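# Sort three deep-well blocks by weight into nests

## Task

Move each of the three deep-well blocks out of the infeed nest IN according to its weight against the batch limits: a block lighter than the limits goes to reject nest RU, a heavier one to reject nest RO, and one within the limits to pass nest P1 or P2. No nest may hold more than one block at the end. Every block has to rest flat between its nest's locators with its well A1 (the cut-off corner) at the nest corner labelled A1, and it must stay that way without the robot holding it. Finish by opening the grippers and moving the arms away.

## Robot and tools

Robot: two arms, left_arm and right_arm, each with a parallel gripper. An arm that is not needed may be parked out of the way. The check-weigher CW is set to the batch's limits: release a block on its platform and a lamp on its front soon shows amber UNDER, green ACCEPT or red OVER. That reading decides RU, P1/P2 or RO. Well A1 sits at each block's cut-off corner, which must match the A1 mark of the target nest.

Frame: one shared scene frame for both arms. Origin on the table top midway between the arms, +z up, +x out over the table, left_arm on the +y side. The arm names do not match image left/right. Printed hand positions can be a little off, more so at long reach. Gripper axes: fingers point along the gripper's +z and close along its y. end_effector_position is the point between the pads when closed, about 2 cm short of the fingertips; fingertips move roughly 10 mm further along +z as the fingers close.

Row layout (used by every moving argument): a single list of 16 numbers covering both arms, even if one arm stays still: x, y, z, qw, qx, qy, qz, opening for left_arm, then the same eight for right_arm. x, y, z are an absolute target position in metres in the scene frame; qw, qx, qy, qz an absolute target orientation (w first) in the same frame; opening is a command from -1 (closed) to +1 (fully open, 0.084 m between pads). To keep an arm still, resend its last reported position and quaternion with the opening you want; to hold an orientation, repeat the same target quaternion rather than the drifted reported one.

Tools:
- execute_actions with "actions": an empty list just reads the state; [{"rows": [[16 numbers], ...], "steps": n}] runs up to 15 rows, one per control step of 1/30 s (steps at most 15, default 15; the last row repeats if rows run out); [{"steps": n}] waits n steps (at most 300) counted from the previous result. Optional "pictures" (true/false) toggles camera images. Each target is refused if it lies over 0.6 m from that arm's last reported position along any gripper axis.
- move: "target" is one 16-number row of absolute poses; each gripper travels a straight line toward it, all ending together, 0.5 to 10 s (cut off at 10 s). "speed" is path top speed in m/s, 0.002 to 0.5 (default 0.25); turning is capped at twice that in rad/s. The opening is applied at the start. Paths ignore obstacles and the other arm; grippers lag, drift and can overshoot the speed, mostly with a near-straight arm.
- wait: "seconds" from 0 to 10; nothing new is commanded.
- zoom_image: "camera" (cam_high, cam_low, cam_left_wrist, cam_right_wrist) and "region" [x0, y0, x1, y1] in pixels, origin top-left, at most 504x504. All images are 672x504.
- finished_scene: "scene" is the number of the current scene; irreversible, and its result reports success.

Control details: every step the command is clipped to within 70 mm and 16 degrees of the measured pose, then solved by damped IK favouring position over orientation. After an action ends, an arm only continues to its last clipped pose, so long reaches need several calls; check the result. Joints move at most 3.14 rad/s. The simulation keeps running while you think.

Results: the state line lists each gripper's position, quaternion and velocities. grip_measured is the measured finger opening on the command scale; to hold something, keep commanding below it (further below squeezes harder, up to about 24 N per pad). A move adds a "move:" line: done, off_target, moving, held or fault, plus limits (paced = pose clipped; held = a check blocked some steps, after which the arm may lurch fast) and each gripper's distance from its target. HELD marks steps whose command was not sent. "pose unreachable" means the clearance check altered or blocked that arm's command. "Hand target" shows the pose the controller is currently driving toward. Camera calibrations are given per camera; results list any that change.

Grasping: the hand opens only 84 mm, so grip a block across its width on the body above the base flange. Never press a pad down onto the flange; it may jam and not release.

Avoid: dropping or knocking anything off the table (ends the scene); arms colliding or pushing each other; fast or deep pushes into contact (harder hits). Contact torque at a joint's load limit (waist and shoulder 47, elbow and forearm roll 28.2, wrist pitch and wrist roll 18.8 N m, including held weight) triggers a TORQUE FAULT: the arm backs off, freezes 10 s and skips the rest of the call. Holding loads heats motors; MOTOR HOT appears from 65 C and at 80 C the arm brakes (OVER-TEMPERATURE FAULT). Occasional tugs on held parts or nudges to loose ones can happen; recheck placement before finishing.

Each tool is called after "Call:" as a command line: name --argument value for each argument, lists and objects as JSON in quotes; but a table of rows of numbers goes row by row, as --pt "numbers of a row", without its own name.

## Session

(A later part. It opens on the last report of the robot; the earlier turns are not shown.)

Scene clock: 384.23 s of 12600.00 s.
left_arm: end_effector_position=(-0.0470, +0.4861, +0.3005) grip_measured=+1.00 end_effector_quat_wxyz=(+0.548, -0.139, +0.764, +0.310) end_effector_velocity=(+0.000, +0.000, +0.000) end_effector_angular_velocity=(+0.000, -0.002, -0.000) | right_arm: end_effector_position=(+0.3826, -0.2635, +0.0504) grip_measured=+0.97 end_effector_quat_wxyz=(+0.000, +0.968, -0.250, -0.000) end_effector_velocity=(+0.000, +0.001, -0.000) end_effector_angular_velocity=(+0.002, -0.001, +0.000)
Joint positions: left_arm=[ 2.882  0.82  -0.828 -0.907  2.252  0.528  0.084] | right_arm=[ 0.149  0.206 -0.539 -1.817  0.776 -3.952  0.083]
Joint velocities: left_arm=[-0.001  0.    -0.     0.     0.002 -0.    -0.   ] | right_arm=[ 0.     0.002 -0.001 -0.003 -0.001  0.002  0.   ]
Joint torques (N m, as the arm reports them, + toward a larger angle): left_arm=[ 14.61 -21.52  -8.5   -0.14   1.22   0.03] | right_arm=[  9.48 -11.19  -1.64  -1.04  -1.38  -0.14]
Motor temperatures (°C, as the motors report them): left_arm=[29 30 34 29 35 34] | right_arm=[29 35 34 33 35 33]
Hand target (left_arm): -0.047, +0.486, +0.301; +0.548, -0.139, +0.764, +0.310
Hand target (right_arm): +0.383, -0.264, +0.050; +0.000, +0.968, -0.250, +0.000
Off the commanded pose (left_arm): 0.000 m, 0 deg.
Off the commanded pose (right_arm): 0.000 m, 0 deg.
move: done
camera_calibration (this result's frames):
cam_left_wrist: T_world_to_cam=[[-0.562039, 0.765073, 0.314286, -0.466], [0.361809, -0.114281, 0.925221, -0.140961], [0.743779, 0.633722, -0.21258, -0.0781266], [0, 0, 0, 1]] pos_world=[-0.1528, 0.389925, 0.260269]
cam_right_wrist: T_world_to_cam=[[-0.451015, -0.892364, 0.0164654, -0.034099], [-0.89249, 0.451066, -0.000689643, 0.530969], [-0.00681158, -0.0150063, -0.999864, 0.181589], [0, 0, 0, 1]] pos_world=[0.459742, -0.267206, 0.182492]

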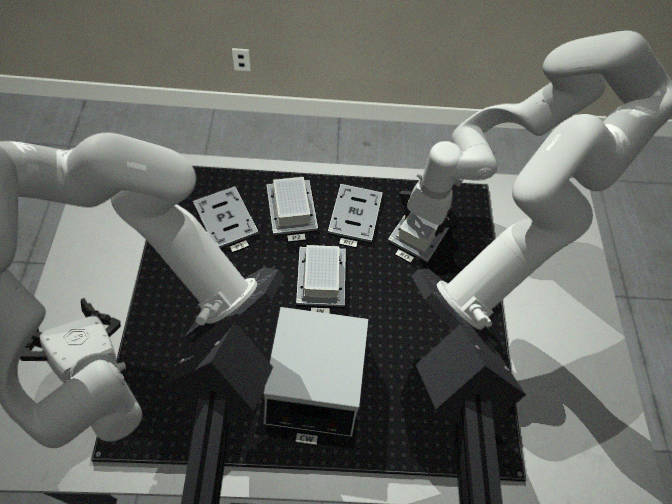

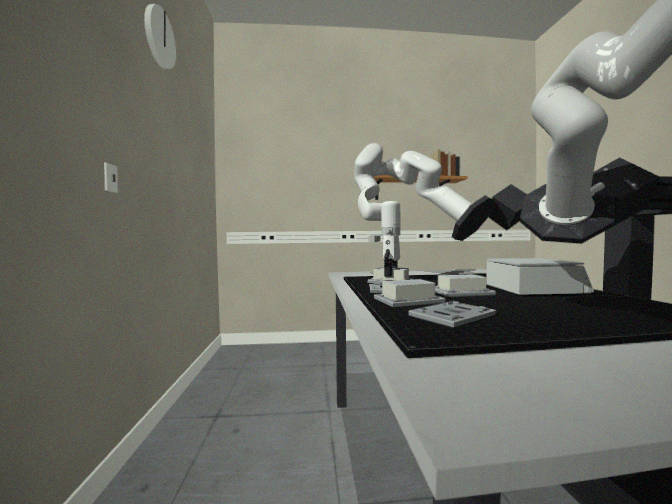

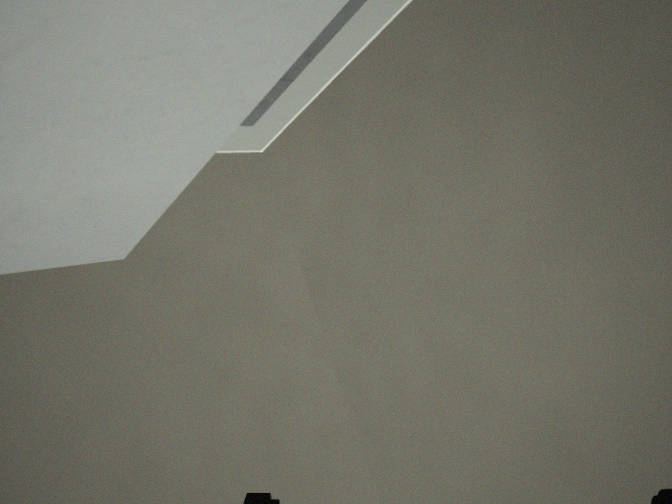

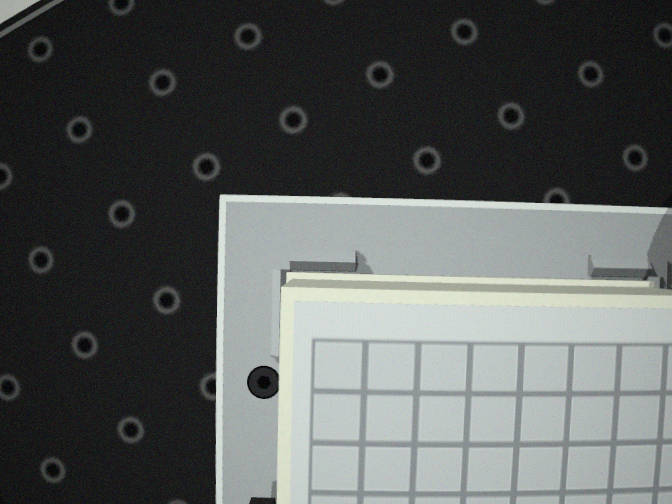

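Call:
move --target '[-0.047,0.4861,0.3005,0.548,-0.139,0.764,0.310,1,0.3828,-0.2635,0.0504,0,0.9681,-0.2504,0,1]' --speed 0.003

Call:
move --target '[-0.047,0.4861,0.3005,0.548,-0.139,0.764,0.310,1,0.3828,-0.2635,0.11,0,0.9681,-0.2504,0,1]' --speed 0.03

Call:
move --target '[-0.047,0.4861,0.3005,0.548,-0.139,0.764,0.310,1,0.2205,0.0019,0.11,0,1,0.0175,0,1]' --speed 0.15

Call:
move --target '[-0.047,0.4861,0.3005,0.548,-0.139,0.764,0.310,1,0.2205,0.0019,0.079,0,1,0.0175,0,1]' --speed 0.03

Scene clock: 397.47 s of 12600.00 s.
left_arm: end_effector_position=(-0.0470, +0.4861, +0.3005) grip_measured=+1.00 end_effector_quat_wxyz=(+0.548, -0.139, +0.764, +0.310) end_effector_velocity=(-0.000, -0.000, +0.001) end_effector_angular_velocity=(+0.002, -0.000, +0.001) | right_arm: end_effector_position=(+0.3832, -0.2633, +0.0505) grip_measured=+1.00 end_effector_quat_wxyz=(-0.000, +0.968, -0.250, +0.000) end_effector_velocity=(-0.000, -0.001, -0.000) end_effector_angular_velocity=(-0.001, +0.001, -0.001)
Joint positions: left_arm=[ 2.882  0.82  -0.828 -0.907  2.252  0.528  0.084] | right_arm=[ 0.149  0.206 -0.54  -1.817  0.775 -3.952  0.084]
Joint velocities: left_arm=[0.002 0.    0.    0.    0.001 0.    0.   ] | right_arm=[-0.001 -0.001  0.     0.     0.001 -0.     0.   ]
Joint torques (N m, as the arm reports them, + toward a larger angle): left_arm=[ 14.95 -21.26  -8.6   -0.17   1.16   0.18] | right_arm=[ 10.3  -13.24  -0.69  -0.84  -1.45  -0.25]
Motor temperatures (°C, as the motors report them): left_arm=[29 30 34 29 35 34] | right_arm=[29 35 34 33 35 33]
Hand target (left_arm): -0.047, +0.486, +0.300; +0.548, -0.139, +0.764, +0.310
Hand target (right_arm): +0.383, -0.264, +0.050; -0.000, +0.968, -0.250, -0.000
Off the commanded pose (left_arm): 0.000 m, 0 deg.
Off the commanded pose (right_arm): 0.000 m, 0 deg.
After step 90, 9.53 s passed at rest.
move: done
camera_calibration (this result's frames):
cam_left_wrist: T_world_to_cam=[[-0.562039, 0.765073, 0.314286, -0.466], [0.361809, -0.114281, 0.925221, -0.140961], [0.743778, 0.633722, -0.21258, -0.0781265], [0, 0, 0, 1]] pos_world=[-0.1528, 0.389925, 0.260269]
cam_right_wrist: T_world_to_cam=[[-0.451193, -0.89229, 0.0155878, -0.0334969], [-0.892406, 0.451231, -0.0011924, 0.531431], [-0.00596975, -0.0144487, -0.999878, 0.181544], [0, 0, 0, 1]] pos_world=[0.460223, -0.267064, 0.182678]

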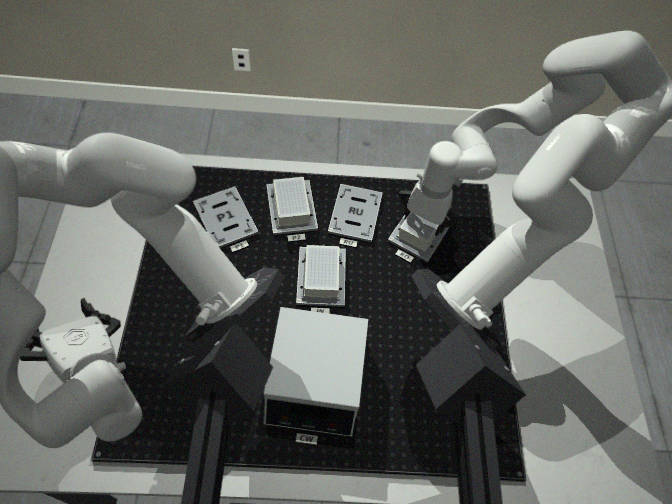

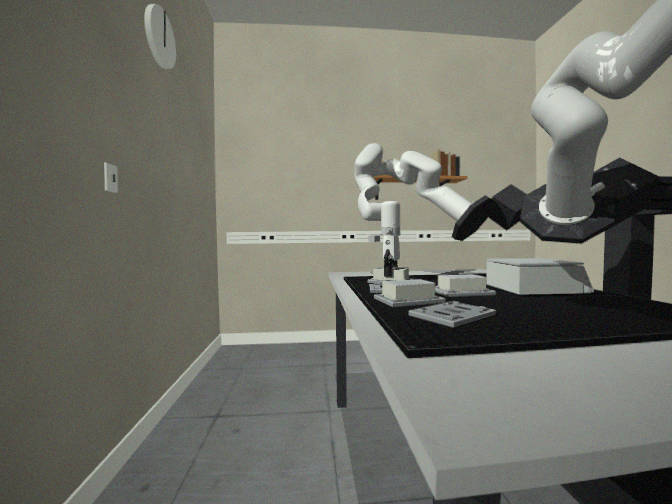

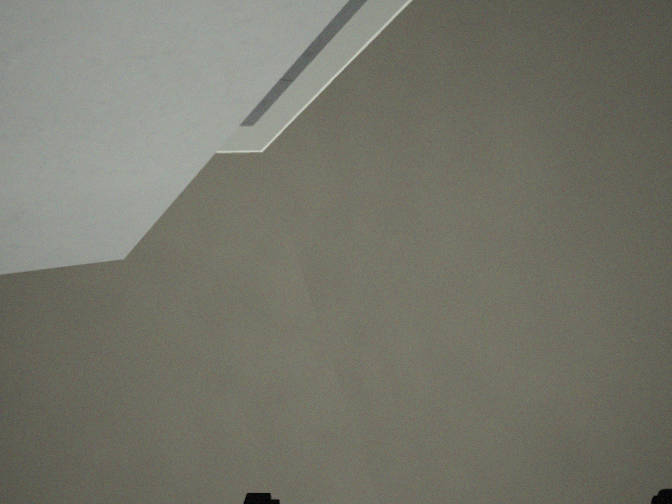

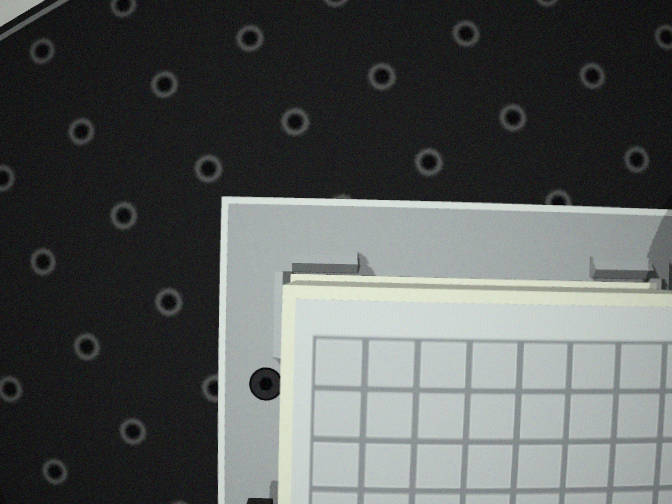

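Scene clock: 399.80 s of 12600.00 s.
left_arm: end_effector_position=(-0.0470, +0.4861, +0.3005) grip_measured=+1.00 end_effector_quat_wxyz=(+0.548, -0.139, +0.764, +0.310) end_effector_velocity=(+0.000, +0.000, +0.000) end_effector_angular_velocity=(+0.001, -0.000, -0.000) | right_arm: end_effector_position=(+0.3827, -0.2634, +0.1099) grip_measured=+1.00 end_effector_quat_wxyz=(-0.000, +0.968, -0.250, -0.000) end_effector_velocity=(-0.000, +0.000, +0.002) end_effector_angular_velocity=(+0.000, +0.000, +0.001)
Joint positions: left_arm=[ 2.882  0.82  -0.828 -0.907  2.252  0.528  0.084] | right_arm=[ 0.294  0.01  -0.429 -1.592  0.817 -4.08   0.084]
Joint velocities: left_arm=[-0.    -0.     0.     0.     0.001  0.001 -0.   ] | right_arm=[ 0.006 -0.006  0.003  0.008  0.002 -0.005 -0.   ]
Joint torques (N m, as the arm reports them, + toward a larger angle): left_arm=[ 14.69 -21.48  -8.63  -0.33   1.19  -0.05] | right_arm=[  8.07 -11.65  -2.99  -1.03  -1.32  -0.32]
Motor temperatures (°C, as the motors report them): left_arm=[29 30 34 29 35 34] | right_arm=[29 35 34 33 35 33]
Hand target (left_arm): -0.047, +0.486, +0.301; +0.548, -0.139, +0.764, +0.310
Hand target (right_arm): +0.383, -0.263, +0.110; -0.000, +0.968, -0.251, -0.000
Off the commanded pose (left_arm): 0.000 m, 0 deg.
Off the commanded pose (right_arm): 0.000 m, 0 deg.
move: done
camera_calibration (this result's frames):
cam_left_wrist: T_world_to_cam=[[-0.562039, 0.765073, 0.314286, -0.466], [0.361809, -0.114281, 0.925221, -0.140961], [0.743779, 0.633722, -0.21258, -0.0781265], [0, 0, 0, 1]] pos_world=[-0.1528, 0.389925, 0.260269]
cam_right_wrist: T_world_to_cam=[[-0.451304, -0.892219, 0.0164488, -0.0347921], [-0.892341, 0.451361, -0.000282443, 0.530949], [-0.00717235, -0.0148054, -0.999865, 0.241332], [0, 0, 0, 1]] pos_world=[0.459817, -0.267119, 0.242021]

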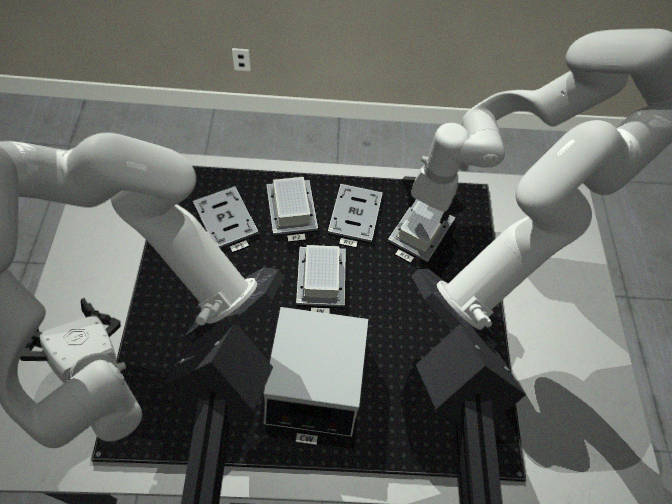

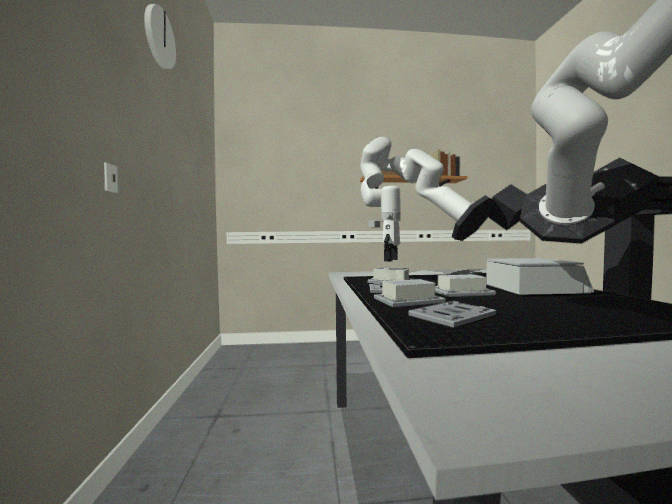

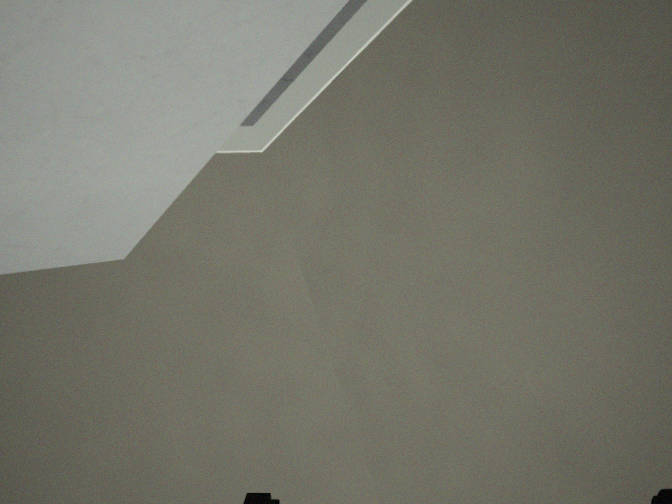

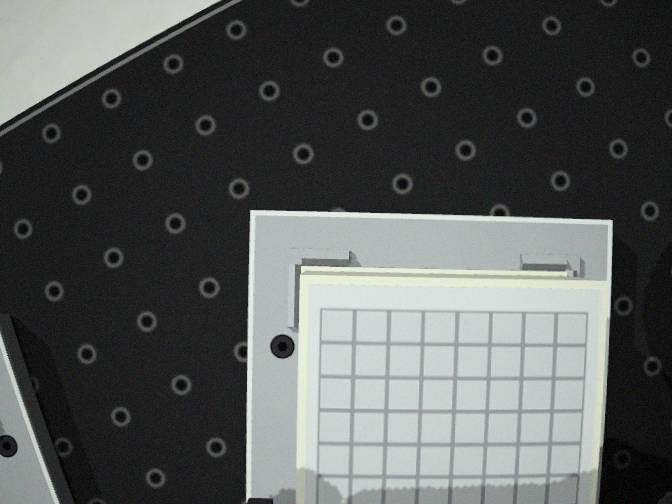

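Scene clock: 402.40 s of 12600.00 s.
left_arm: end_effector_position=(-0.0470, +0.4861, +0.3005) grip_measured=+1.00 end_effector_quat_wxyz=(+0.548, -0.139, +0.764, +0.310) end_effector_velocity=(+0.000, +0.000, +0.000) end_effector_angular_velocity=(+0.001, +0.000, +0.000) | right_arm: end_effector_position=(+0.2210, +0.0030, +0.1103) grip_measured=+1.00 end_effector_quat_wxyz=(-0.002, +1.000, +0.017, +0.000) end_effector_velocity=(-0.001, +0.002, -0.000) end_effector_angular_velocity=(-0.003, +0.000, +0.005)
Joint positions: left_arm=[ 2.882  0.82  -0.828 -0.907  2.252  0.528  0.084] | right_arm=[ 0.931  0.985 -0.966 -1.333  0.897 -4.051  0.084]
Joint velocities: left_arm=[0.    0.    0.    0.    0.001 0.001 0.   ] | right_arm=[ 0.004  0.009 -0.009  0.007  0.002 -0.007 -0.   ]
Joint torques (N m, as the arm reports them, + toward a larger angle): left_arm=[ 14.45 -21.31  -8.4   -0.16   1.31   0.01] | right_arm=[ 13.67 -16.49  -6.14  -0.87  -1.33  -0.18]
Motor temperatures (°C, as the motors report them): left_arm=[29 30 34 29 35 34] | right_arm=[29 35 34 33 35 33]
Hand target (left_arm): -0.047, +0.486, +0.300; +0.548, -0.139, +0.764, +0.310
Hand target (right_arm): +0.221, +0.003, +0.110; -0.001, +1.000, +0.017, +0.000
Off the commanded pose (left_arm): 0.000 m, 0 deg.
Off the commanded pose (right_arm): 0.001 m, 0 deg.
move: done
camera_calibration (this result's frames):
cam_left_wrist: T_world_to_cam=[[-0.562039, 0.765073, 0.314286, -0.466], [0.361809, -0.114281, 0.925221, -0.140961], [0.743779, 0.633722, -0.21258, -0.0781265], [0, 0, 0, 1]] pos_world=[-0.1528, 0.389925, 0.260269]
cam_right_wrist: T_world_to_cam=[[0.0721511, -0.997303, 0.0134204, 0.014931], [-0.997391, -0.0721736, -0.00120019, 0.291356], [0.00216555, -0.0132988, -0.999909, 0.242416], [0, 0, 0, 1]] pos_world=[0.288994, 0.0391428, 0.242543]

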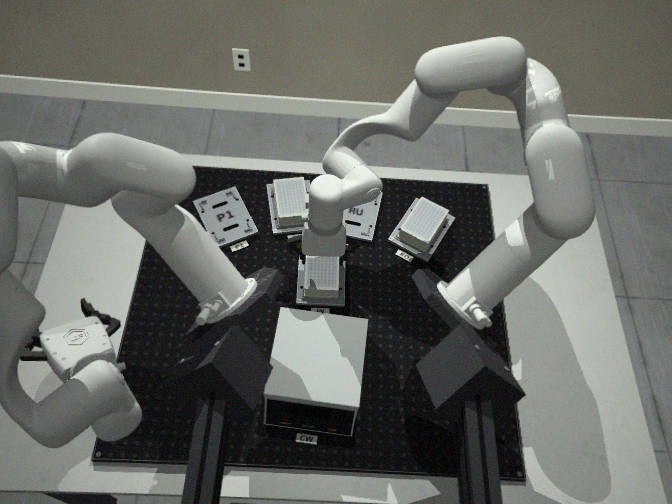

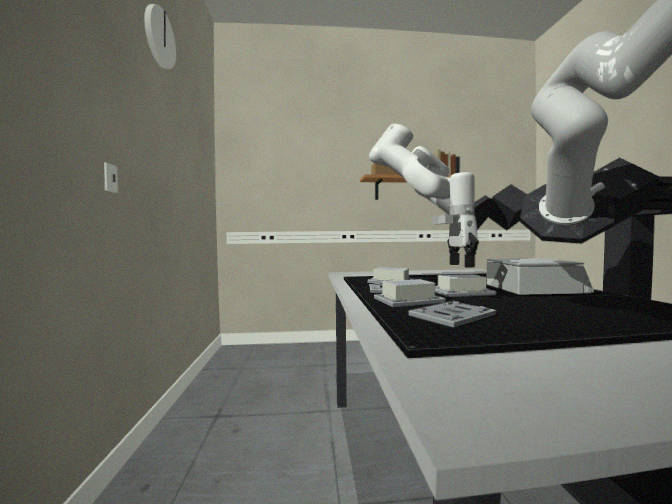

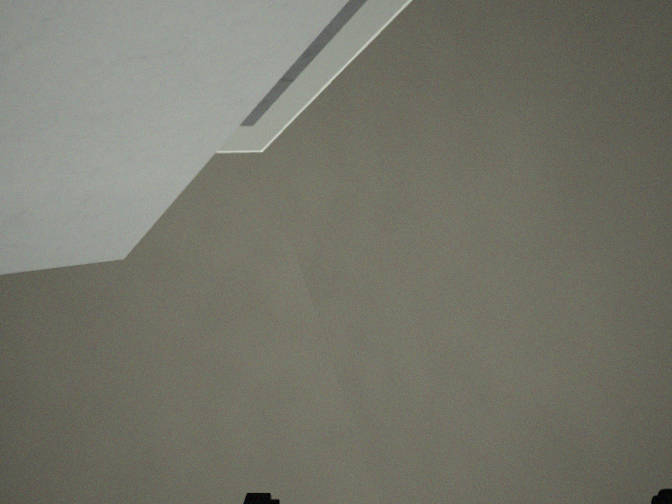

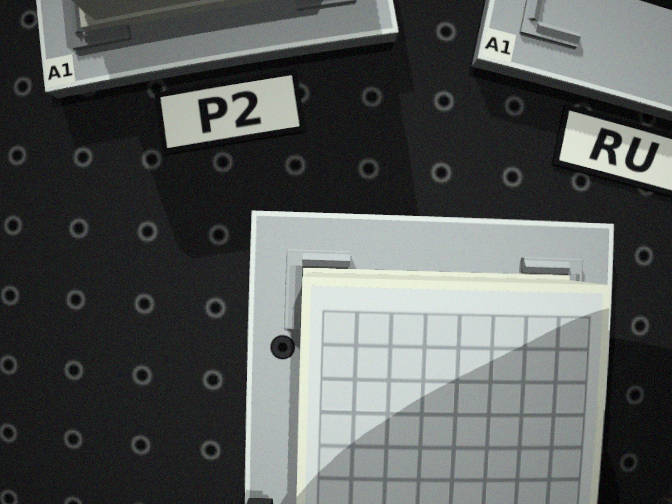

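Scene clock: 403.80 s of 12600.00 s.
left_arm: end_effector_position=(-0.0470, +0.4861, +0.3005) grip_measured=+1.00 end_effector_quat_wxyz=(+0.548, -0.139, +0.764, +0.310) end_effector_velocity=(-0.000, -0.000, +0.000) end_effector_angular_velocity=(+0.001, +0.001, +0.000) | right_arm: end_effector_position=(+0.2206, +0.0019, +0.0791) grip_measured=+1.00 end_effector_quat_wxyz=(-0.000, +1.000, +0.017, +0.000) end_effector_velocity=(+0.001, -0.000, -0.002) end_effector_angular_velocity=(-0.001, -0.000, -0.003)
Joint positions: left_arm=[ 2.882  0.82  -0.828 -0.907  2.252  0.528  0.084] | right_arm=[ 0.859  1.049 -1.002 -1.425  0.896 -4.017  0.084]
Joint velocities: left_arm=[ 0.001  0.    -0.     0.     0.    -0.     0.   ] | right_arm=[-0.004  0.003 -0.003 -0.003  0.001  0.002  0.   ]
Joint torques (N m, as the arm reports them, + toward a larger angle): left_arm=[ 14.69 -21.7   -8.67  -0.16   1.2    0.08] | right_arm=[ 13.23 -16.96  -5.04  -0.88  -1.14  -0.12]
Motor temperatures (°C, as the motors report them): left_arm=[29 30 34 29 35 34] | right_arm=[30 35 34 33 35 33]
Hand target (left_arm): -0.047, +0.486, +0.300; +0.548, -0.139, +0.764, +0.310
Hand target (right_arm): +0.221, +0.002, +0.079; +0.000, +1.000, +0.017, +0.000
Off the commanded pose (left_arm): 0.000 m, 0 deg.
Off the commanded pose (right_arm): 0.000 m, 0 deg.
move: done
camera_calibration (this result's frames):
cam_left_wrist: T_world_to_cam=[[-0.562039, 0.765073, 0.314286, -0.466], [0.361809, -0.114281, 0.925221, -0.140961], [0.743778, 0.633722, -0.21258, -0.0781265], [0, 0, 0, 1]] pos_world=[-0.1528, 0.389925, 0.260269]
cam_right_wrist: T_world_to_cam=[[0.0729247, -0.997203, 0.0163804, 0.0138724], [-0.997335, -0.0729503, -0.000973895, 0.290801], [0.00216613, -0.0162657, -0.999865, 0.211217], [0, 0, 0, 1]] pos_world=[0.288557, 0.0384832, 0.211244]

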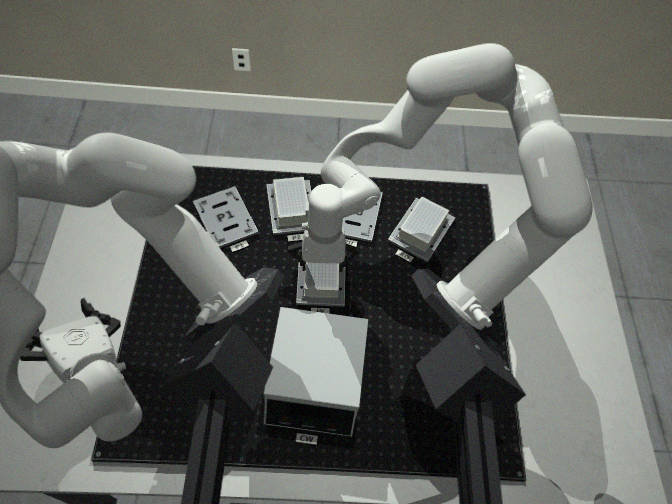

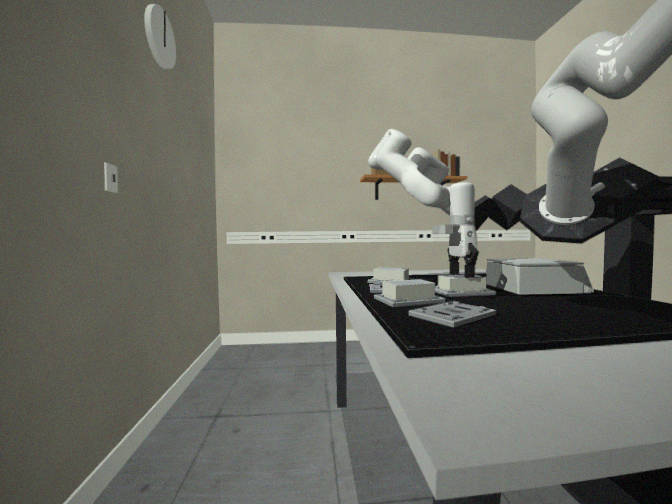

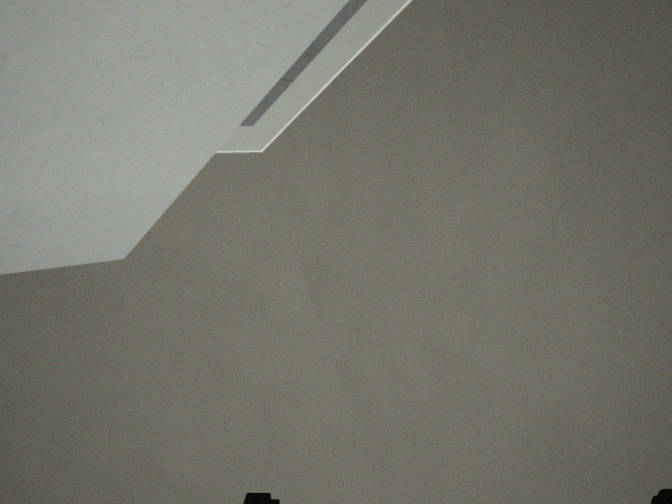

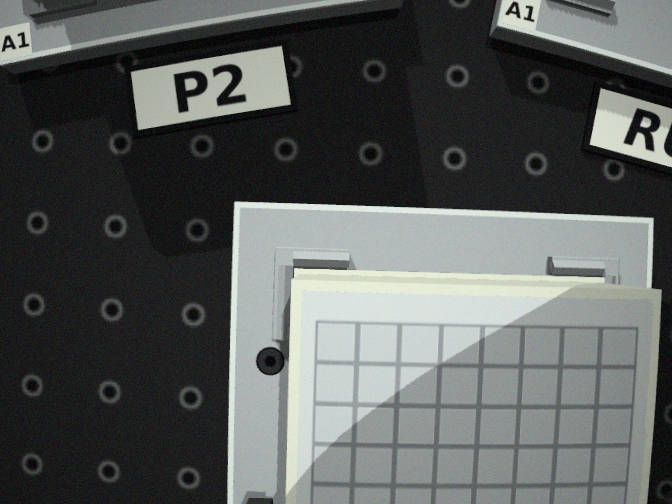

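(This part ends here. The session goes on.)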